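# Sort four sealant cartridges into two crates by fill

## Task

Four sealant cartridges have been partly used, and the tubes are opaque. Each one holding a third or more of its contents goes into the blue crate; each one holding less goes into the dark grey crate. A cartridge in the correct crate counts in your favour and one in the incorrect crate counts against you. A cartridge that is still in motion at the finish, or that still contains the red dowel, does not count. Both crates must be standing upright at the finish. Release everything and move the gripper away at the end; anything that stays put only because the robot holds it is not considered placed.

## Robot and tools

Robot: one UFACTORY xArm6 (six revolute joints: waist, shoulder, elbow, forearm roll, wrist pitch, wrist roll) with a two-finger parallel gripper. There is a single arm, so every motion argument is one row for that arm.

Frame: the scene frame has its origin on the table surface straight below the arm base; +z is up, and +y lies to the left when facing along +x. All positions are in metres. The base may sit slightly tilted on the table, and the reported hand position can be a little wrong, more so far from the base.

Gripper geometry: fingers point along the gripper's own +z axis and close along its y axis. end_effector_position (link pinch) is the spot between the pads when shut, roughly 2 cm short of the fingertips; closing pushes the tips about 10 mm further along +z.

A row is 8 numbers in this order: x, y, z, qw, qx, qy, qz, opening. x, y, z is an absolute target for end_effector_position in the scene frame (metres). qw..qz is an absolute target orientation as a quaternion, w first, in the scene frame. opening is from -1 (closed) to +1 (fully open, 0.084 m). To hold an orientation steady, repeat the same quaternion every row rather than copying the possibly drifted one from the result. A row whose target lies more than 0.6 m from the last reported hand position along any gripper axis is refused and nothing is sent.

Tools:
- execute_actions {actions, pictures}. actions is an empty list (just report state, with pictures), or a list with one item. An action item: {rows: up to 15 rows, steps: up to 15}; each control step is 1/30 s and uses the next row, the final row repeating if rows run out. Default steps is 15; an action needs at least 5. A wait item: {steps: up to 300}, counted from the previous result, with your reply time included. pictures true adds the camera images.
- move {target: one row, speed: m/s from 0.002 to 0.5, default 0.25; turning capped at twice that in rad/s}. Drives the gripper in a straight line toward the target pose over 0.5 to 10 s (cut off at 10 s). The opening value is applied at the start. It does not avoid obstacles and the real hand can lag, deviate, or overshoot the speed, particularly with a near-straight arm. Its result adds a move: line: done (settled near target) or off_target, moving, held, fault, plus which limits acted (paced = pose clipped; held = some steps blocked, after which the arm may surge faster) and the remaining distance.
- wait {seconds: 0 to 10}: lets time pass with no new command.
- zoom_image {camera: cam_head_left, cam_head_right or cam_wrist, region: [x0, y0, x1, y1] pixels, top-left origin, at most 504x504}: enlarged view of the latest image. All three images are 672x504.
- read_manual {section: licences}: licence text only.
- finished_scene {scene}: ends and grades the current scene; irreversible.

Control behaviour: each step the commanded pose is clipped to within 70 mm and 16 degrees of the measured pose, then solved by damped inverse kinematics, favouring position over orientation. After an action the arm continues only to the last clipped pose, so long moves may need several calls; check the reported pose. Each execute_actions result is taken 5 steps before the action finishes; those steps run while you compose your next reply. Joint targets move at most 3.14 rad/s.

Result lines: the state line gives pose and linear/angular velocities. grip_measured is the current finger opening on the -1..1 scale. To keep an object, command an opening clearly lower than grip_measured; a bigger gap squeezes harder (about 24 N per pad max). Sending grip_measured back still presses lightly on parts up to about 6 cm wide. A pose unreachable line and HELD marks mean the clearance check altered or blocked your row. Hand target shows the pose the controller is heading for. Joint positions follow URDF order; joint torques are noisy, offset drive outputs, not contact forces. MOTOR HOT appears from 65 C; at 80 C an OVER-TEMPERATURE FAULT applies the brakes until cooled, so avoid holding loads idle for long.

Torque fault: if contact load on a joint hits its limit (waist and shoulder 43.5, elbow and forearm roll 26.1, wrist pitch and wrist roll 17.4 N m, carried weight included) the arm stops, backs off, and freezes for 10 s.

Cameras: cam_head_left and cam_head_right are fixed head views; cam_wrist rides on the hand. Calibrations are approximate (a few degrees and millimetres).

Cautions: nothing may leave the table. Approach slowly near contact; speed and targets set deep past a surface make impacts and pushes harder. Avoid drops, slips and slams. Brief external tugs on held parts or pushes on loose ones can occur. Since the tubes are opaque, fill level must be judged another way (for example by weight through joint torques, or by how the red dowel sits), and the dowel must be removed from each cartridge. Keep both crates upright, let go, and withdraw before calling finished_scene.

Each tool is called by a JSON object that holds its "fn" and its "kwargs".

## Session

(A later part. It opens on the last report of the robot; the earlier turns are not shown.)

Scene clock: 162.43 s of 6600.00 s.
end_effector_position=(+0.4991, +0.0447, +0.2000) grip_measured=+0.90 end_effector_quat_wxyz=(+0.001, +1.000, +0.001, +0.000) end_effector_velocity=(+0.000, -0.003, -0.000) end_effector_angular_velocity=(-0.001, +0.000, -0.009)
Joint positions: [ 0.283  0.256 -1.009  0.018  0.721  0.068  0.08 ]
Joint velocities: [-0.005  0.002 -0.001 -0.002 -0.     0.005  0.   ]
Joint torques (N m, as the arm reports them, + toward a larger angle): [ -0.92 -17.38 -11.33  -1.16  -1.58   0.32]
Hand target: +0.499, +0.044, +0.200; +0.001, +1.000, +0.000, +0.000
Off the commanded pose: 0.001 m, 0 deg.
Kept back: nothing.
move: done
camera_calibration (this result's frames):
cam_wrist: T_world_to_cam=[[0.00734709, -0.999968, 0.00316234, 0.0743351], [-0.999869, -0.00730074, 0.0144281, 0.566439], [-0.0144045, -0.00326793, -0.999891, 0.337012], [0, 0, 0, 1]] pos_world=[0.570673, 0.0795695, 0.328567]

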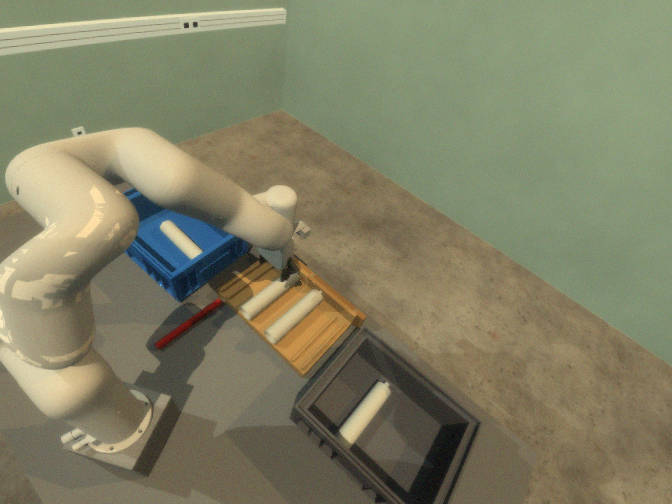

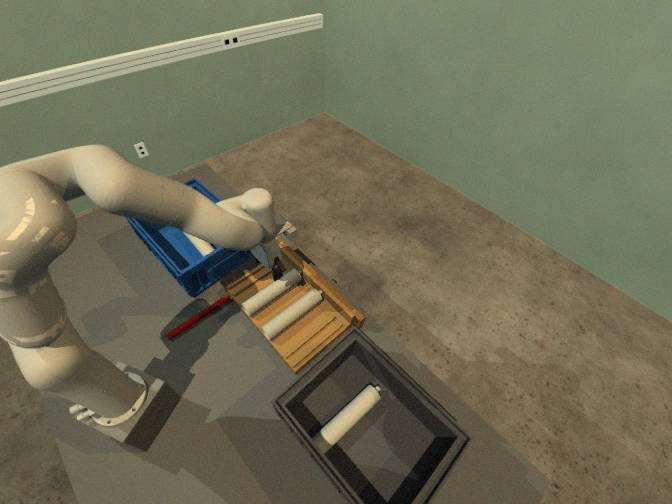

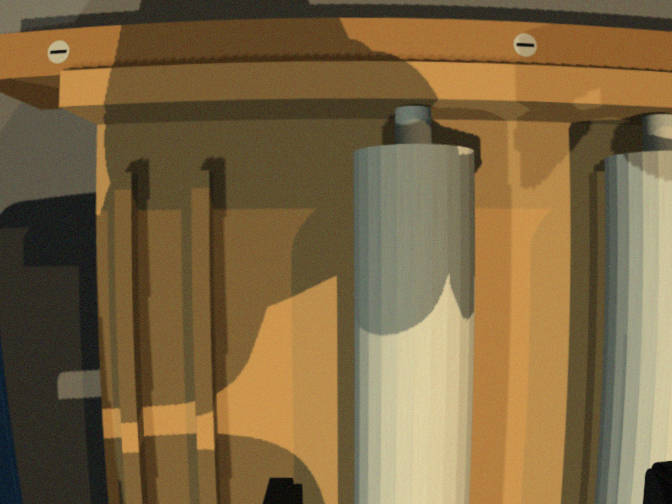

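{"fn": "move", "kwargs": {"target": [0.50, 0.048, 0.066, 0, 1, 0, 0, 0.8], "speed": 0.17}}

{"fn": "execute_actions", "kwargs": {"actions": [{"rows": [[0.50,0.048,0.066,0,1,0,0,0.68],[0.50,0.048,0.066,0,1,0,0,0.56],[0.50,0.048,0.066,0,1,0,0,0.45],[0.50,0.048,0.066,0,1,0,0,0.34],[0.50,0.048,0.066,0,1,0,0,0.24],[0.50,0.048,0.066,0,1,0,0,0.15],[0.50,0.048,0.066,0,1,0,0,0.06],[0.50,0.048,0.066,0,1,0,0,-0.04],[0.50,0.048,0.066,0,1,0,0,-0.14],[0.50,0.048,0.066,0,1,0,0,-0.24],[0.50,0.048,0.066,0,1,0,0,-0.34],[0.50,0.048,0.066,0,1,0,0,-0.45]], "steps": 15}]}}

{"fn": "move", "kwargs": {"target": [0.50, 0.048, 0.23, 0, 1, 0, 0, -0.45], "speed": 0.2}}

Scene clock: 164.03 s of 6600.00 s.
end_effector_position=(+0.5006, +0.0481, +0.0664) grip_measured=+0.80 end_effector_quat_wxyz=(-0.000, +1.000, +0.000, +0.001) end_effector_velocity=(-0.004, -0.000, -0.005) end_effector_angular_velocity=(-0.000, +0.010, -0.001)
Joint positions: [ 0.295  0.59  -1.036  0.033  0.413  0.065  0.077]
Joint velocities: [ 0.001  0.008  0.002  0.001  0.     0.    -0.   ]
Joint torques (N m, as the arm reports them, + toward a larger angle): [ -0.79 -19.64  -9.23  -1.11  -1.75   0.28]
Hand target: +0.500, +0.048, +0.066; -0.000, +1.000, +0.000, -0.000
Off the commanded pose: 0.001 m, 0 deg.
Kept back: nothing.
move: done
camera_calibration (this result's frames):
cam_wrist: T_world_to_cam=[[0.00597005, -0.999981, 0.00159746, 0.0789841], [-0.999891, -0.0059479, 0.0135301, 0.569893], [-0.0135203, -0.00167806, -0.999907, 0.202933], [0, 0, 0, 1]] pos_world=[0.572103, 0.0827128, 0.195077]

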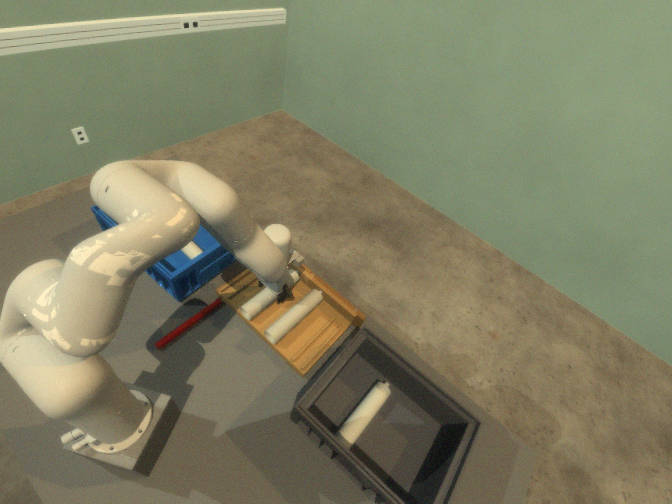

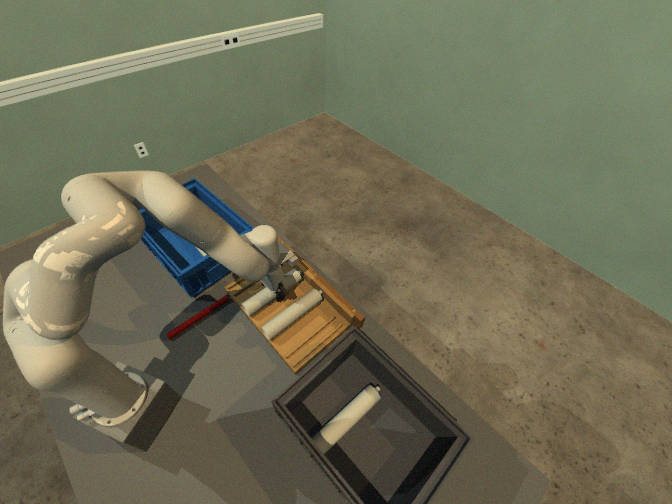

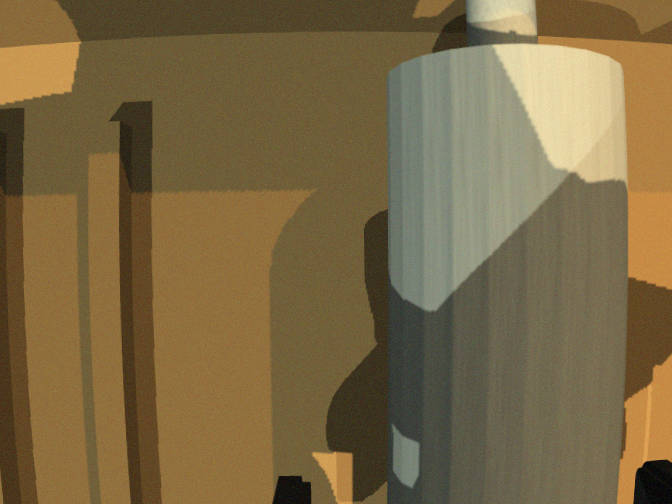

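Scene clock: 164.37 s of 6600.00 s.
end_effector_position=(+0.5003, +0.0478, +0.0663) grip_measured=+0.11 end_effector_quat_wxyz=(-0.000, +1.000, -0.000, +0.000) end_effector_velocity=(-0.001, +0.001, -0.002) end_effector_angular_velocity=(+0.000, +0.000, +0.002)
Joint positions: [ 0.294  0.589 -1.035  0.033  0.413  0.066  0.049]
Joint velocities: [ 0.002  0.003  0.002  0.001 -0.004 -0.001  0.   ]
Joint torques (N m, as the arm reports them, + toward a larger angle): [ -0.35 -19.11  -8.87  -1.12  -1.6    0.26]
Steps of this call (steps 1 to 10: the first 10 steps of this action). Readings (end_effector_position):
1: (+0.5005, +0.0481, +0.0663)
2: (+0.5004, +0.0481, +0.0662)
4: (+0.5002, +0.0480, +0.0662)
8: (+0.5002, +0.0478, +0.0662)
10: the state above

Scene clock: 165.87 s of 6600.00 s.
end_effector_position=(+0.4992, +0.0479, +0.2293) grip_measured=+0.11 end_effector_quat_wxyz=(+0.000, +1.000, -0.000, -0.001) end_effector_velocity=(+0.003, -0.000, +0.007) end_effector_angular_velocity=(-0.000, -0.008, +0.001)
Joint positions: [ 0.288  0.202 -1.032  0.018  0.801  0.076  0.049]
Joint velocities: [-0.001 -0.008 -0.008 -0.001  0.009 -0.001  0.   ]
Joint torques (N m, as the arm reports them, + toward a larger angle): [ -0.96 -18.   -12.5   -1.16  -1.7    0.31]
Hand target: +0.500, +0.048, +0.230; +0.000, +1.000, -0.000, +0.000
Off your previous action's commanded pose: 0.000 m, 0 deg at its last step (step 5 of this call).
Off the commanded pose: 0.001 m, 0 deg.
Kept back: nothing.
move: done
camera_calibration (this result's frames):
cam_wrist: T_world_to_cam=[[0.00569403, -0.999981, 0.00226778, 0.0784861], [-0.999847, -0.00565576, 0.0165368, 0.565565], [-0.0165237, -0.0023616, -0.999861, 0.367311], [0, 0, 0, 1]] pos_world=[0.571101, 0.0825507, 0.357729]

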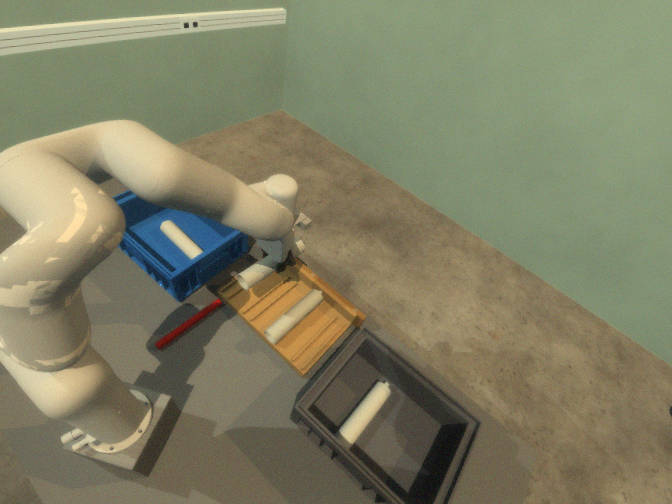

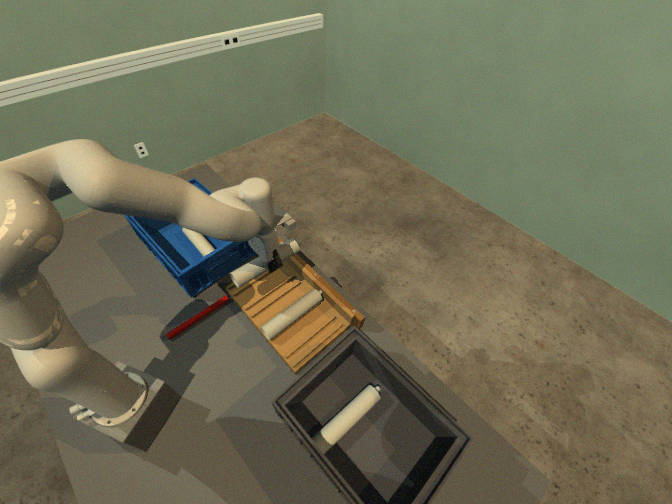

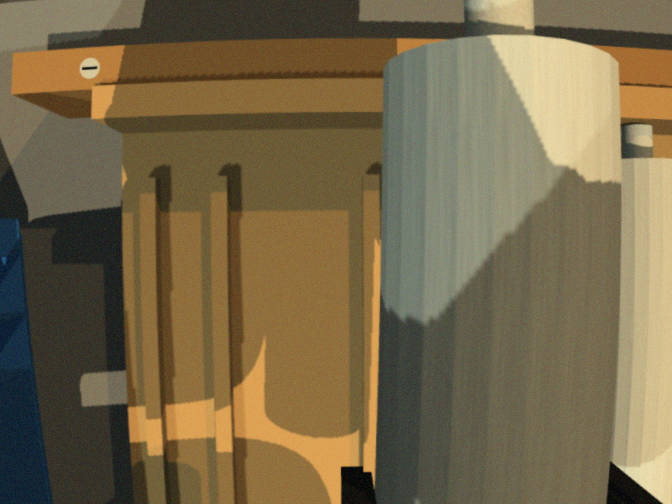

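{"fn": "move", "kwargs": {"target": [0.415, -0.49, 0.23, 0, 1, 0, 0, -0.45], "speed": 0.3}}

Scene clock: 169.00 s of 6600.00 s.
end_effector_position=(+0.4130, -0.4901, +0.2303) grip_measured=+0.11 end_effector_quat_wxyz=(+0.001, +1.000, +0.000, -0.000) end_effector_velocity=(-0.002, -0.003, -0.001) end_effector_angular_velocity=(+0.004, +0.004, -0.003)
Joint positions: [-0.687  0.702 -1.77   0.037  1.061 -0.905  0.049]
Joint velocities: [-0.004  0.01  -0.015 -0.001  0.011 -0.001  0.   ]
Joint torques (N m, as the arm reports them, + toward a larger angle): [ -1.78 -24.81 -13.17  -1.22  -1.64   0.32]
Hand target: +0.413, -0.490, +0.230; +0.001, +1.000, -0.000, -0.001
Off the commanded pose: 0.002 m, 0 deg.
Kept back: nothing.
move: done
camera_calibration (this result's frames):
cam_wrist: T_world_to_cam=[[0.00634846, -0.999972, 0.00396994, -0.459618], [-0.999859, -0.0062859, 0.0155759, 0.47617], [-0.0155505, -0.00406826, -0.999871, 0.364437], [0, 0, 0, 1]] pos_world=[0.484688, -0.455129, 0.358797]

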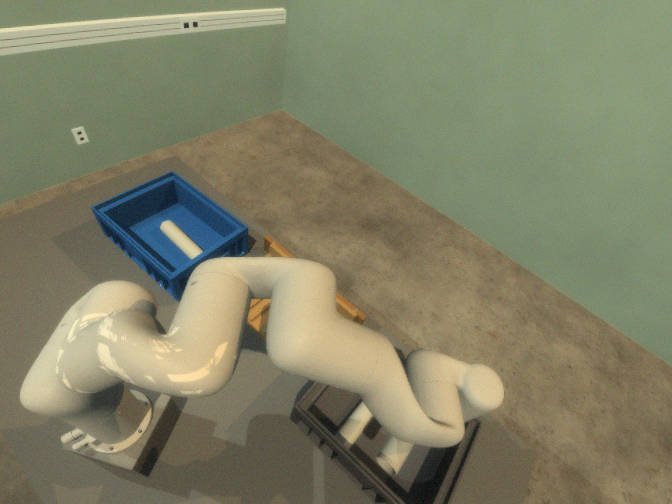

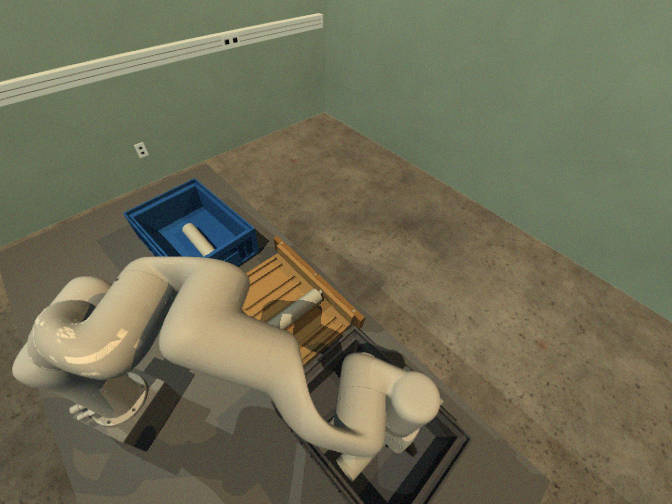

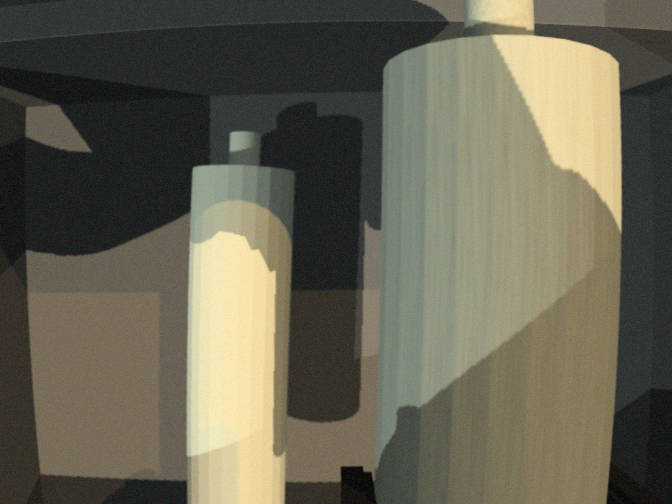

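{"fn": "move", "kwargs": {"target": [0.414, -0.474, 0.075, 0, 1, 0, 0, -0.45], "speed": 0.17}}

{"fn": "move", "kwargs": {"target": [0.414, -0.474, 0.048, 0, 1, 0, 0, -0.4], "speed": 0.04}}

Scene clock: 171.40 s of 6600.00 s.
end_effector_position=(+0.4146, -0.4746, +0.0758) grip_measured=+0.11 end_effector_quat_wxyz=(+0.001, +1.000, +0.000, +0.001) end_effector_velocity=(-0.003, +0.004, -0.008) end_effector_angular_velocity=(+0.011, +0.010, -0.001)
Joint positions: [-0.659  0.932 -1.691  0.05   0.75  -0.895  0.049]
Joint velocities: [ 0.001  0.01   0.004  0.     0.001  0.001 -0.   ]
Joint torques (N m, as the arm reports them, + toward a larger angle): [ -1.72 -25.44 -11.89  -1.01  -1.76   0.23]
Hand target: +0.414, -0.474, +0.075; -0.000, +1.000, +0.000, +0.000
Off the commanded pose: 0.001 m, 0 deg.
Kept back: nothing.
move: done
camera_calibration (this result's frames):
cam_wrist: T_world_to_cam=[[0.0060011, -0.999977, 0.00306188, -0.443366], [-0.999892, -0.00595936, 0.0134643, 0.480679], [-0.0134458, -0.00314235, -0.999905, 0.209576], [0, 0, 0, 1]] pos_world=[0.486106, -0.439833, 0.204441]

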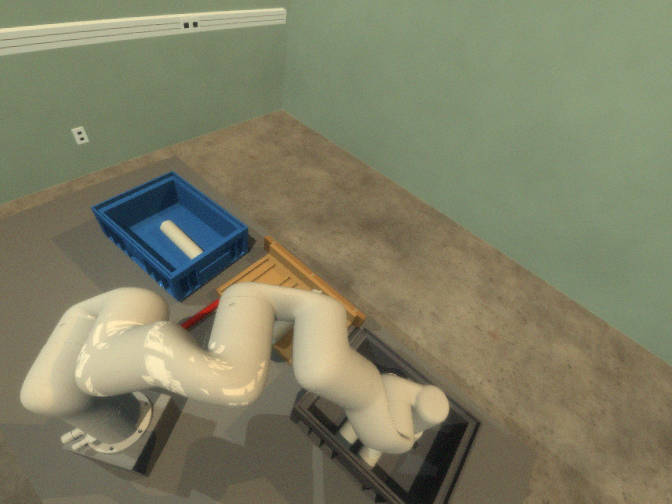

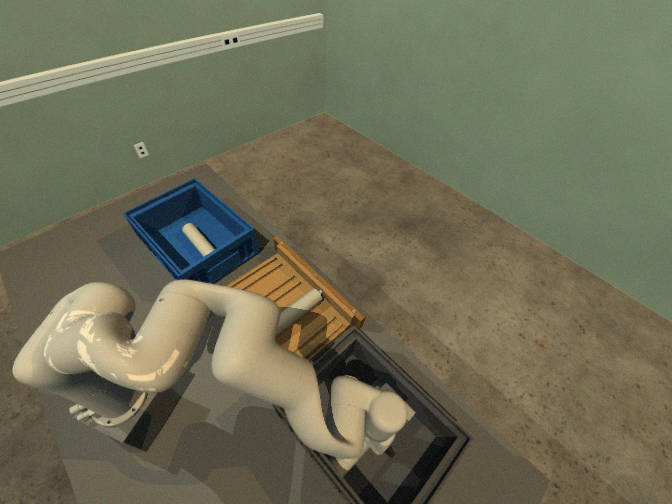

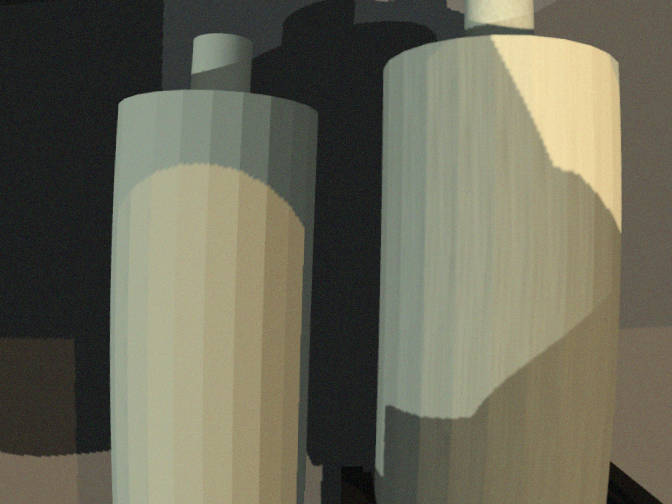

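Scene clock: 172.40 s of 6600.00 s.
end_effector_position=(+0.4143, -0.4743, +0.0486) grip_measured=+0.11 end_effector_quat_wxyz=(+0.000, +1.000, +0.000, +0.000) end_effector_velocity=(+0.000, -0.000, -0.001) end_effector_angular_velocity=(-0.002, -0.001, +0.001)
Joint positions: [-0.657  0.994 -1.716  0.052  0.714 -0.896  0.049]
Joint velocities: [ 0.     0.003 -0.002 -0.    -0.003 -0.001  0.   ]
Joint torques (N m, as the arm reports them, + toward a larger angle): [ -1.51 -24.83 -11.18  -1.19  -1.68   0.31]
Hand target: +0.414, -0.474, +0.048; -0.000, +1.000, +0.000, +0.000
Off the commanded pose: 0.001 m, 0 deg.
Kept back: nothing.
move: done
camera_calibration (this result's frames):
cam_wrist: T_world_to_cam=[[0.00592615, -0.999979, 0.00270849, -0.44291], [-0.999885, -0.0058878, 0.0139529, 0.480732], [-0.0139367, -0.00279087, -0.999899, 0.182767], [0, 0, 0, 1]] pos_world=[0.485849, -0.43956, 0.177241]

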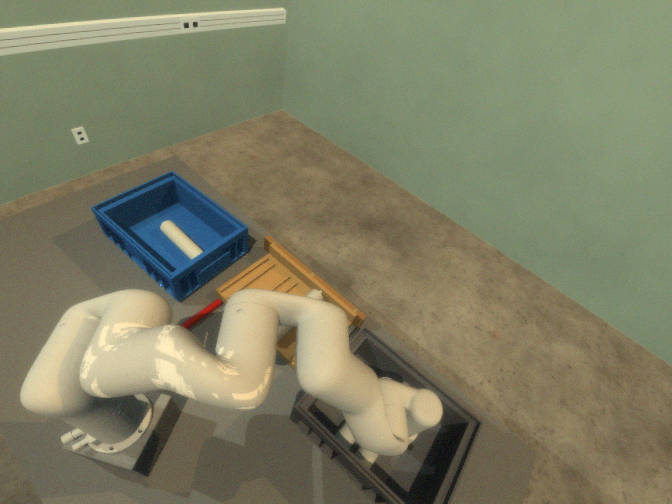

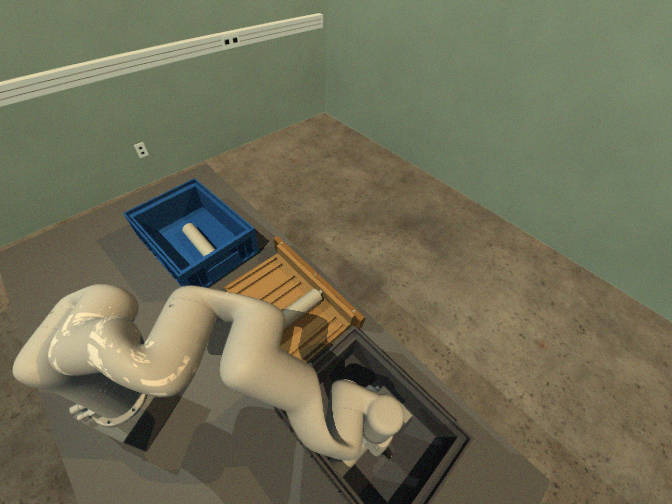

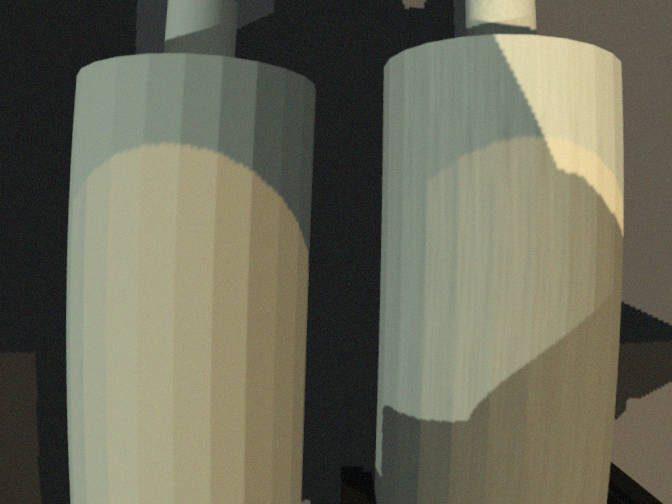

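{"fn": "execute_actions", "kwargs": {"actions": [{"rows": [[0.414,-0.474,0.047,0,1,0,0,-0.2],[0.414,-0.474,0.047,0,1,0,0,-0.05],[0.414,-0.474,0.047,0,1,0,0,0.05],[0.414,-0.474,0.047,0,1,0,0,0.12],[0.414,-0.474,0.047,0,1,0,0,0.18],[0.414,-0.474,0.047,0,1,0,0,0.24],[0.414,-0.474,0.047,0,1,0,0,0.3],[0.414,-0.474,0.047,0,1,0,0,0.35],[0.414,-0.474,0.047,0,1,0,0,0.4]], "steps": 12}]}}

{"fn": "move", "kwargs": {"target": [0.414, -0.474, 0.21, 0, 1, 0, 0, 0.4], "speed": 0.25}}

Scene clock: 172.90 s of 6600.00 s.
end_effector_position=(+0.4140, -0.4740, +0.0471) grip_measured=+0.23 end_effector_quat_wxyz=(+0.000, +1.000, +0.000, +0.000) end_effector_velocity=(-0.004, +0.005, -0.010) end_effector_angular_velocity=(+0.013, +0.012, -0.002)
Joint positions: [-0.657  0.997 -1.717  0.052  0.712 -0.896  0.054]
Joint velocities: [ 0.     0.014  0.004 -0.    -0.001  0.002  0.079]
Joint torques (N m, as the arm reports them, + toward a larger angle): [ -1.59 -25.26 -11.25  -1.12  -1.53   0.35]
Steps of this call (steps 1 to 8: nothing new was sent; steps 9 to 15: the first 7 steps of this action). Readings (end_effector_position):
9: (+0.4142, -0.4742, +0.0482)
10: (+0.4142, -0.4742, +0.0481)
12: (+0.4142, -0.4743, +0.0478)
15: the state above

Scene clock: 174.40 s of 6600.00 s.
end_effector_position=(+0.4135, -0.4735, +0.2090) grip_measured=+0.39 end_effector_quat_wxyz=(-0.001, +1.000, -0.000, -0.001) end_effector_velocity=(+0.004, -0.004, +0.011) end_effector_angular_velocity=(-0.014, -0.013, +0.000)
Joint positions: [-0.668  0.684 -1.678  0.04   0.988 -0.89   0.061]
Joint velocities: [ 0.    -0.012 -0.009  0.001  0.001  0.     0.   ]
Joint torques (N m, as the arm reports them, + toward a larger angle): [ -1.37 -23.51 -12.55  -1.11  -1.61   0.27]
Hand target: +0.414, -0.474, +0.210; +0.000, +1.000, -0.000, -0.000
Off your previous action's commanded pose: 0.000 m, 0 deg at its last step (step 5 of this call).
Off the commanded pose: 0.001 m, 0 deg.
Kept back: nothing.
move: done
camera_calibration (this result's frames):
cam_wrist: T_world_to_cam=[[0.00568977, -0.999984, 0.000484271, -0.441949], [-0.999855, -0.00568125, 0.0160655, 0.477309], [-0.0160625, -0.00057561, -0.999871, 0.345022], [0, 0, 0, 1]] pos_world=[0.485296, -0.439031, 0.337524]

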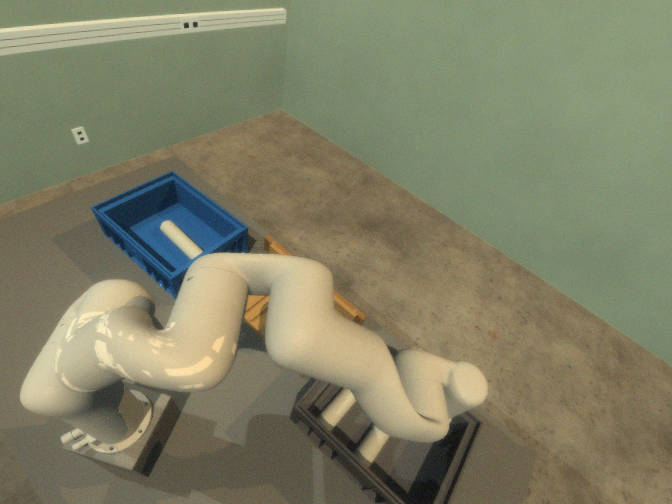

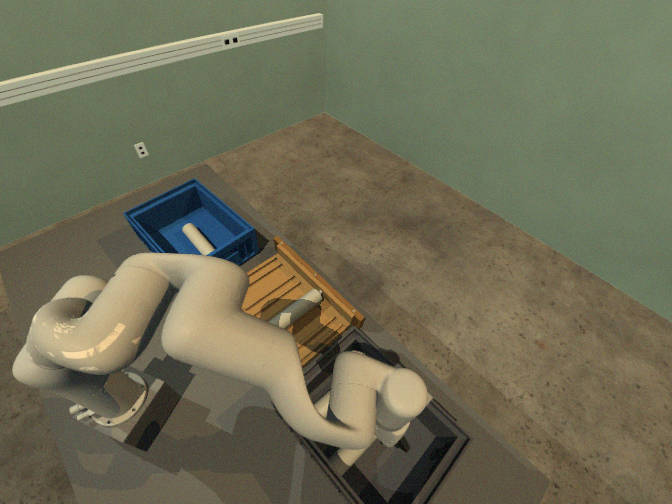

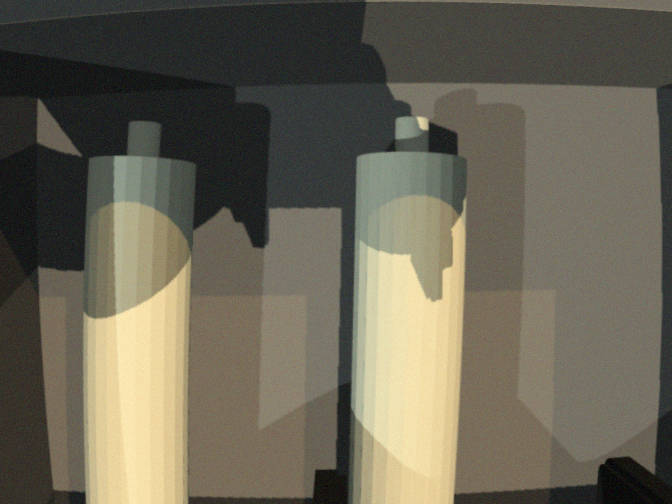

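{"fn": "move", "kwargs": {"target": [0.50, -0.064, 0.20, 0, 1, 0, 0, 0.85], "speed": 0.35}}

Scene clock: 176.50 s of 6600.00 s.
end_effector_position=(+0.5017, -0.0644, +0.1999) grip_measured=+0.85 end_effector_quat_wxyz=(-0.001, +1.000, -0.000, +0.001) end_effector_velocity=(+0.001, +0.003, +0.000) end_effector_angular_velocity=(-0.002, -0.000, +0.002)
Joint positions: [ 0.062  0.276 -1.032  0.032  0.727 -0.161  0.078]
Joint velocities: [ 0.007  0.    -0.001 -0.004 -0.     0.008 -0.   ]
Joint torques (N m, as the arm reports them, + toward a larger angle): [ -0.78 -17.91 -11.37  -1.18  -1.62   0.25]
Hand target: +0.502, -0.064, +0.200; -0.001, +1.000, +0.000, +0.001
Off the commanded pose: 0.002 m, 0 deg.
Kept back: nothing.
move: done
camera_calibration (this result's frames):
cam_wrist: T_world_to_cam=[[0.00502847, -0.999987, 0.000592096, -0.0330681], [-0.999894, -0.00501991, 0.0136719, 0.568549], [-0.0136687, -0.000660781, -0.999906, 0.336353], [0, 0, 0, 1]] pos_world=[0.573253, -0.0299913, 0.328568]

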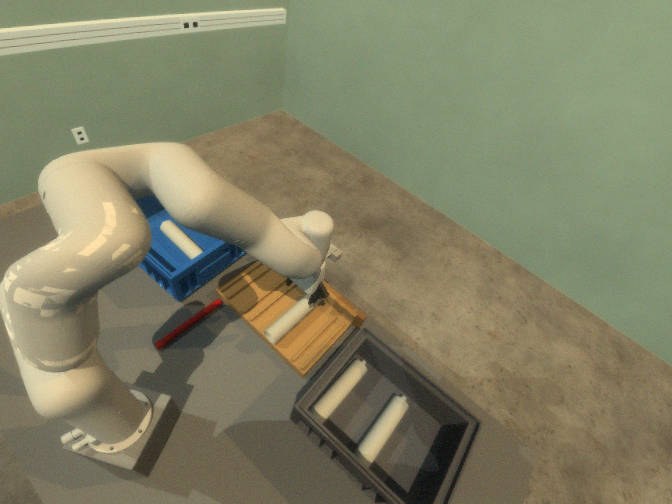

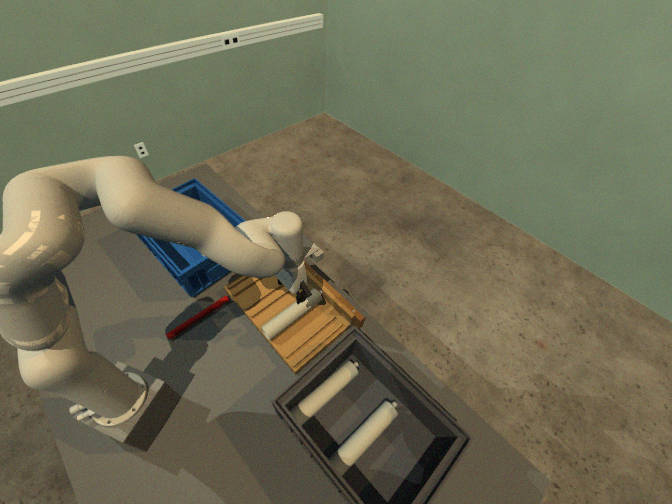

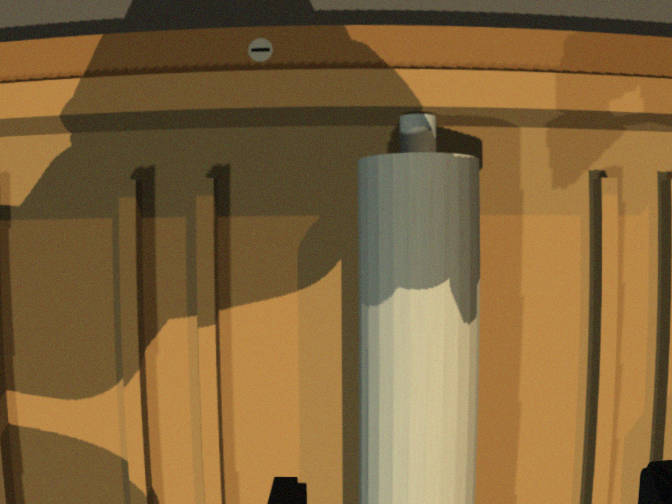

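{"fn": "move", "kwargs": {"target": [0.50, -0.0635, 0.066, 0, 1, 0, 0, 0.8], "speed": 0.17}}

{"fn": "execute_actions", "kwargs": {"actions": [{"rows": [[0.50,-0.0635,0.066,0,1,0,0,0.68],[0.50,-0.0635,0.066,0,1,0,0,0.56],[0.50,-0.0635,0.066,0,1,0,0,0.45],[0.50,-0.0635,0.066,0,1,0,0,0.34],[0.50,-0.0635,0.066,0,1,0,0,0.24],[0.50,-0.0635,0.066,0,1,0,0,0.15],[0.50,-0.0635,0.066,0,1,0,0,0.06],[0.50,-0.0635,0.066,0,1,0,0,-0.04],[0.50,-0.0635,0.066,0,1,0,0,-0.14],[0.50,-0.0635,0.066,0,1,0,0,-0.24],[0.50,-0.0635,0.066,0,1,0,0,-0.34],[0.50,-0.0635,0.066,0,1,0,0,-0.45]], "steps": 15}]}}

{"fn": "move", "kwargs": {"target": [0.50, -0.0635, 0.23, 0, 1, 0, 0, -0.45], "speed": 0.2}}

Scene clock: 178.10 s of 6600.00 s.
end_effector_position=(+0.5006, -0.0635, +0.0664) grip_measured=+0.80 end_effector_quat_wxyz=(-0.000, +1.000, +0.000, +0.001) end_effector_velocity=(-0.003, +0.001, -0.004) end_effector_angular_velocity=(+0.000, +0.008, +0.001)
Joint positions: [ 0.073  0.599 -1.048  0.049  0.419 -0.172  0.077]
Joint velocities: [ 0.001  0.008  0.001 -0.001 -0.001  0.001  0.   ]
Joint torques (N m, as the arm reports them, + toward a larger angle): [ -1.27 -19.8   -9.05  -1.13  -1.59   0.36]
Hand target: +0.500, -0.063, +0.066; -0.000, +1.000, +0.000, +0.000
Off the commanded pose: 0.001 m, 0 deg.
Kept back: nothing.
move: done
camera_calibration (this result's frames):
cam_wrist: T_world_to_cam=[[0.00598508, -0.99998, 0.00186264, -0.0326625], [-0.999891, -0.00595942, 0.0134909, 0.569246], [-0.0134795, -0.00194318, -0.999907, 0.202713], [0, 0, 0, 1]] pos_world=[0.572112, -0.0288755, 0.195075]

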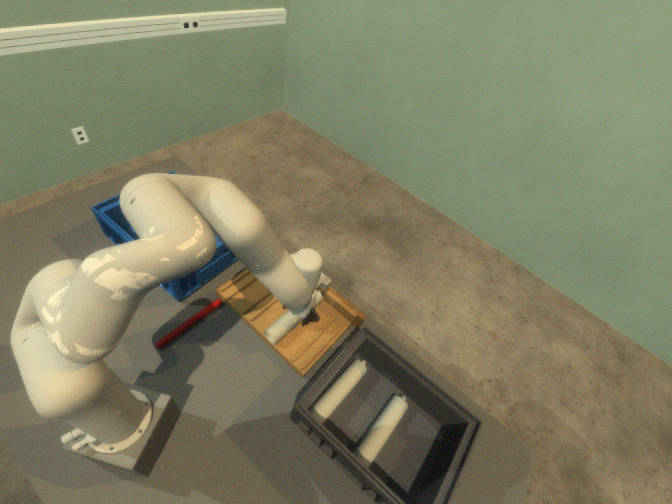

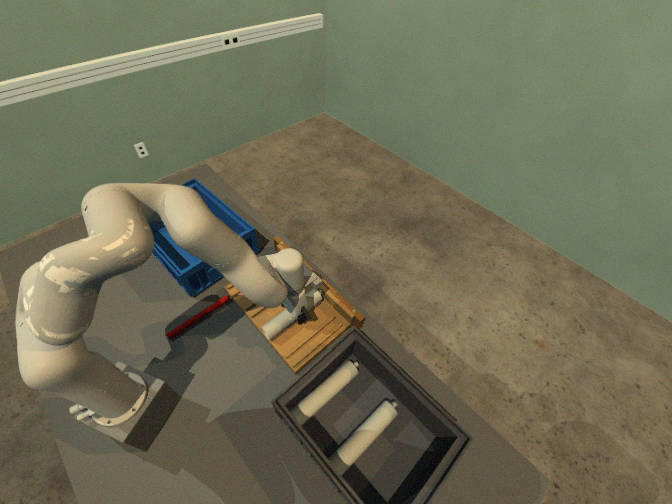

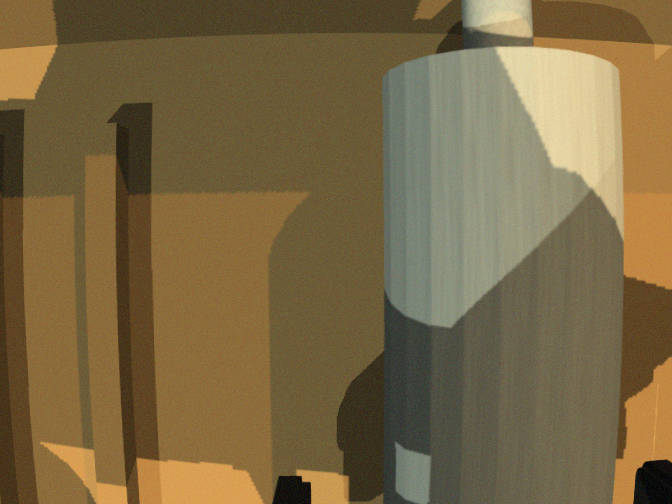

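Scene clock: 178.43 s of 6600.00 s.
end_effector_position=(+0.5003, -0.0637, +0.0663) grip_measured=+0.11 end_effector_quat_wxyz=(+0.000, +1.000, -0.000, +0.000) end_effector_velocity=(+0.000, +0.001, +0.000) end_effector_angular_velocity=(+0.000, +0.000, -0.001)
Joint positions: [ 0.072  0.599 -1.047  0.049  0.419 -0.171  0.049]
Joint velocities: [ 0.001  0.    -0.001  0.     0.001  0.002 -0.   ]
Joint torques (N m, as the arm reports them, + toward a larger angle): [ -0.31 -19.06  -8.76  -0.95  -1.53   0.36]
Steps of this call (steps 1 to 10: the first 10 steps of this action). Readings (end_effector_position):
1: (+0.5005, -0.0635, +0.0663)
2: (+0.5004, -0.0635, +0.0662)
4: (+0.5002, -0.0635, +0.0662)
8: (+0.5003, -0.0638, +0.0663)
10: the state above

Scene clock: 179.93 s of 6600.00 s.
end_effector_position=(+0.4992, -0.0635, +0.2293) grip_measured=+0.11 end_effector_quat_wxyz=(-0.000, +1.000, -0.000, -0.001) end_effector_velocity=(+0.003, -0.000, +0.006) end_effector_angular_velocity=(-0.001, -0.009, +0.001)
Joint positions: [ 0.062  0.214 -1.044  0.028  0.804 -0.156  0.049]
Joint velocities: [ 0.    -0.008 -0.006  0.     0.006 -0.001  0.   ]
Joint torques (N m, as the arm reports them, + toward a larger angle): [ -0.87 -18.   -12.23  -1.03  -1.74   0.26]
Hand target: +0.500, -0.064, +0.230; +0.000, +1.000, -0.000, -0.000
Off your previous action's commanded pose: 0.000 m, 0 deg at its last step (step 5 of this call).
Off the commanded pose: 0.001 m, 0 deg.
Kept back: nothing.
move: done
camera_calibration (this result's frames):
cam_wrist: T_world_to_cam=[[0.00568892, -0.999982, 0.001858, -0.0327468], [-0.999847, -0.00565737, 0.0165631, 0.56492], [-0.0165523, -0.00195195, -0.999861, 0.367087], [0, 0, 0, 1]] pos_world=[0.571096, -0.0288337, 0.35774]

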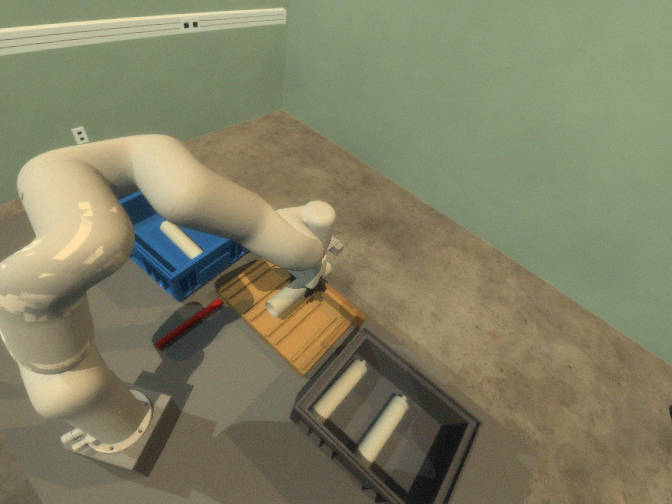

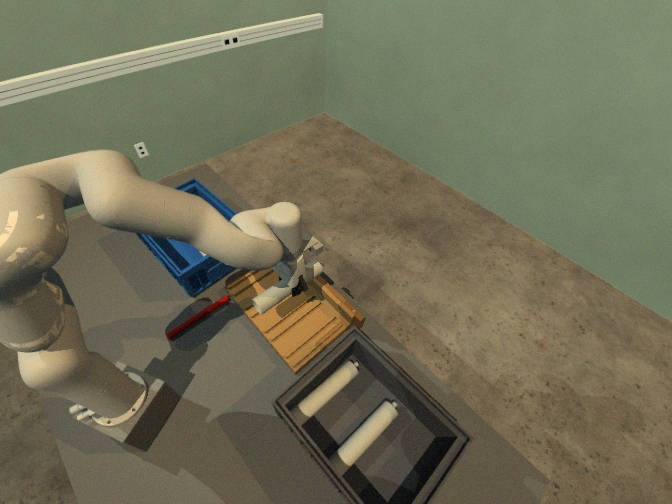

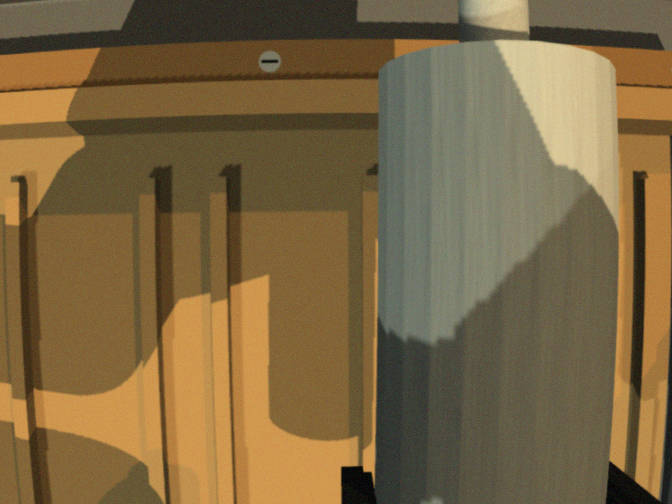

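{"fn": "move", "kwargs": {"target": [0.414, -0.40, 0.23, 0, 1, 0, 0, -0.45], "speed": 0.3}}

Scene clock: 181.90 s of 6600.00 s.
end_effector_position=(+0.4128, -0.3998, +0.2302) grip_measured=+0.11 end_effector_quat_wxyz=(+0.001, +1.000, +0.000, -0.000) end_effector_velocity=(-0.002, -0.003, -0.000) end_effector_angular_velocity=(+0.001, +0.001, -0.003)
Joint positions: [-0.586  0.462 -1.387  0.04   0.915 -0.811  0.049]
Joint velocities: [-0.006  0.005 -0.007 -0.     0.003 -0.003  0.   ]
Joint torques (N m, as the arm reports them, + toward a larger angle): [ -1.32 -21.31 -12.65  -1.05  -1.82   0.28]
Hand target: +0.413, -0.400, +0.230; +0.001, +1.000, -0.000, -0.000
Off the commanded pose: 0.001 m, 0 deg.
Kept back: nothing.
move: done
camera_calibration (this result's frames):
cam_wrist: T_world_to_cam=[[0.00653612, -0.999974, 0.00309143, -0.369217], [-0.999859, -0.00648759, 0.015458, 0.476526], [-0.0154375, -0.00319203, -0.999876, 0.364946], [0, 0, 0, 1]] pos_world=[0.484506, -0.364951, 0.358676]

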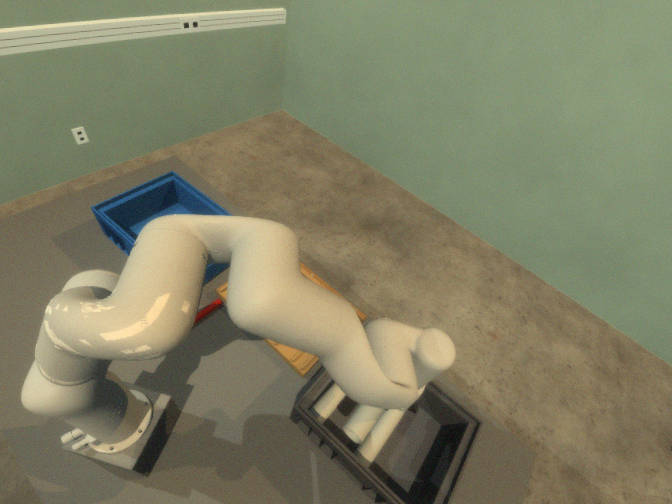

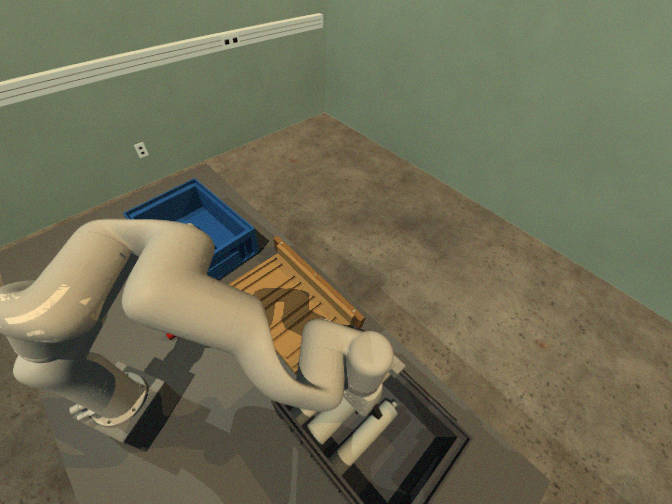

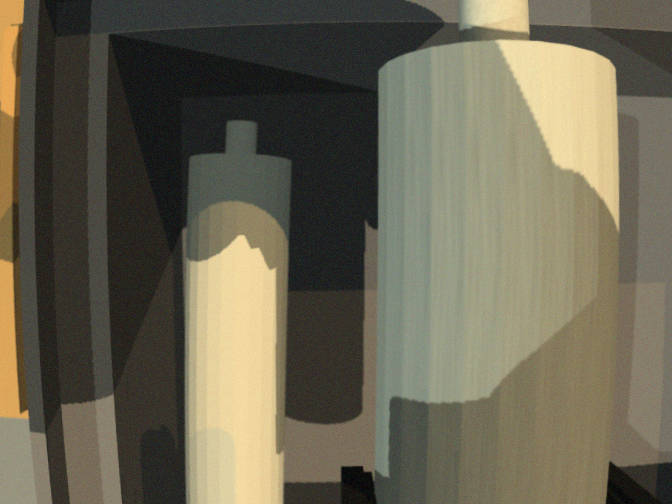

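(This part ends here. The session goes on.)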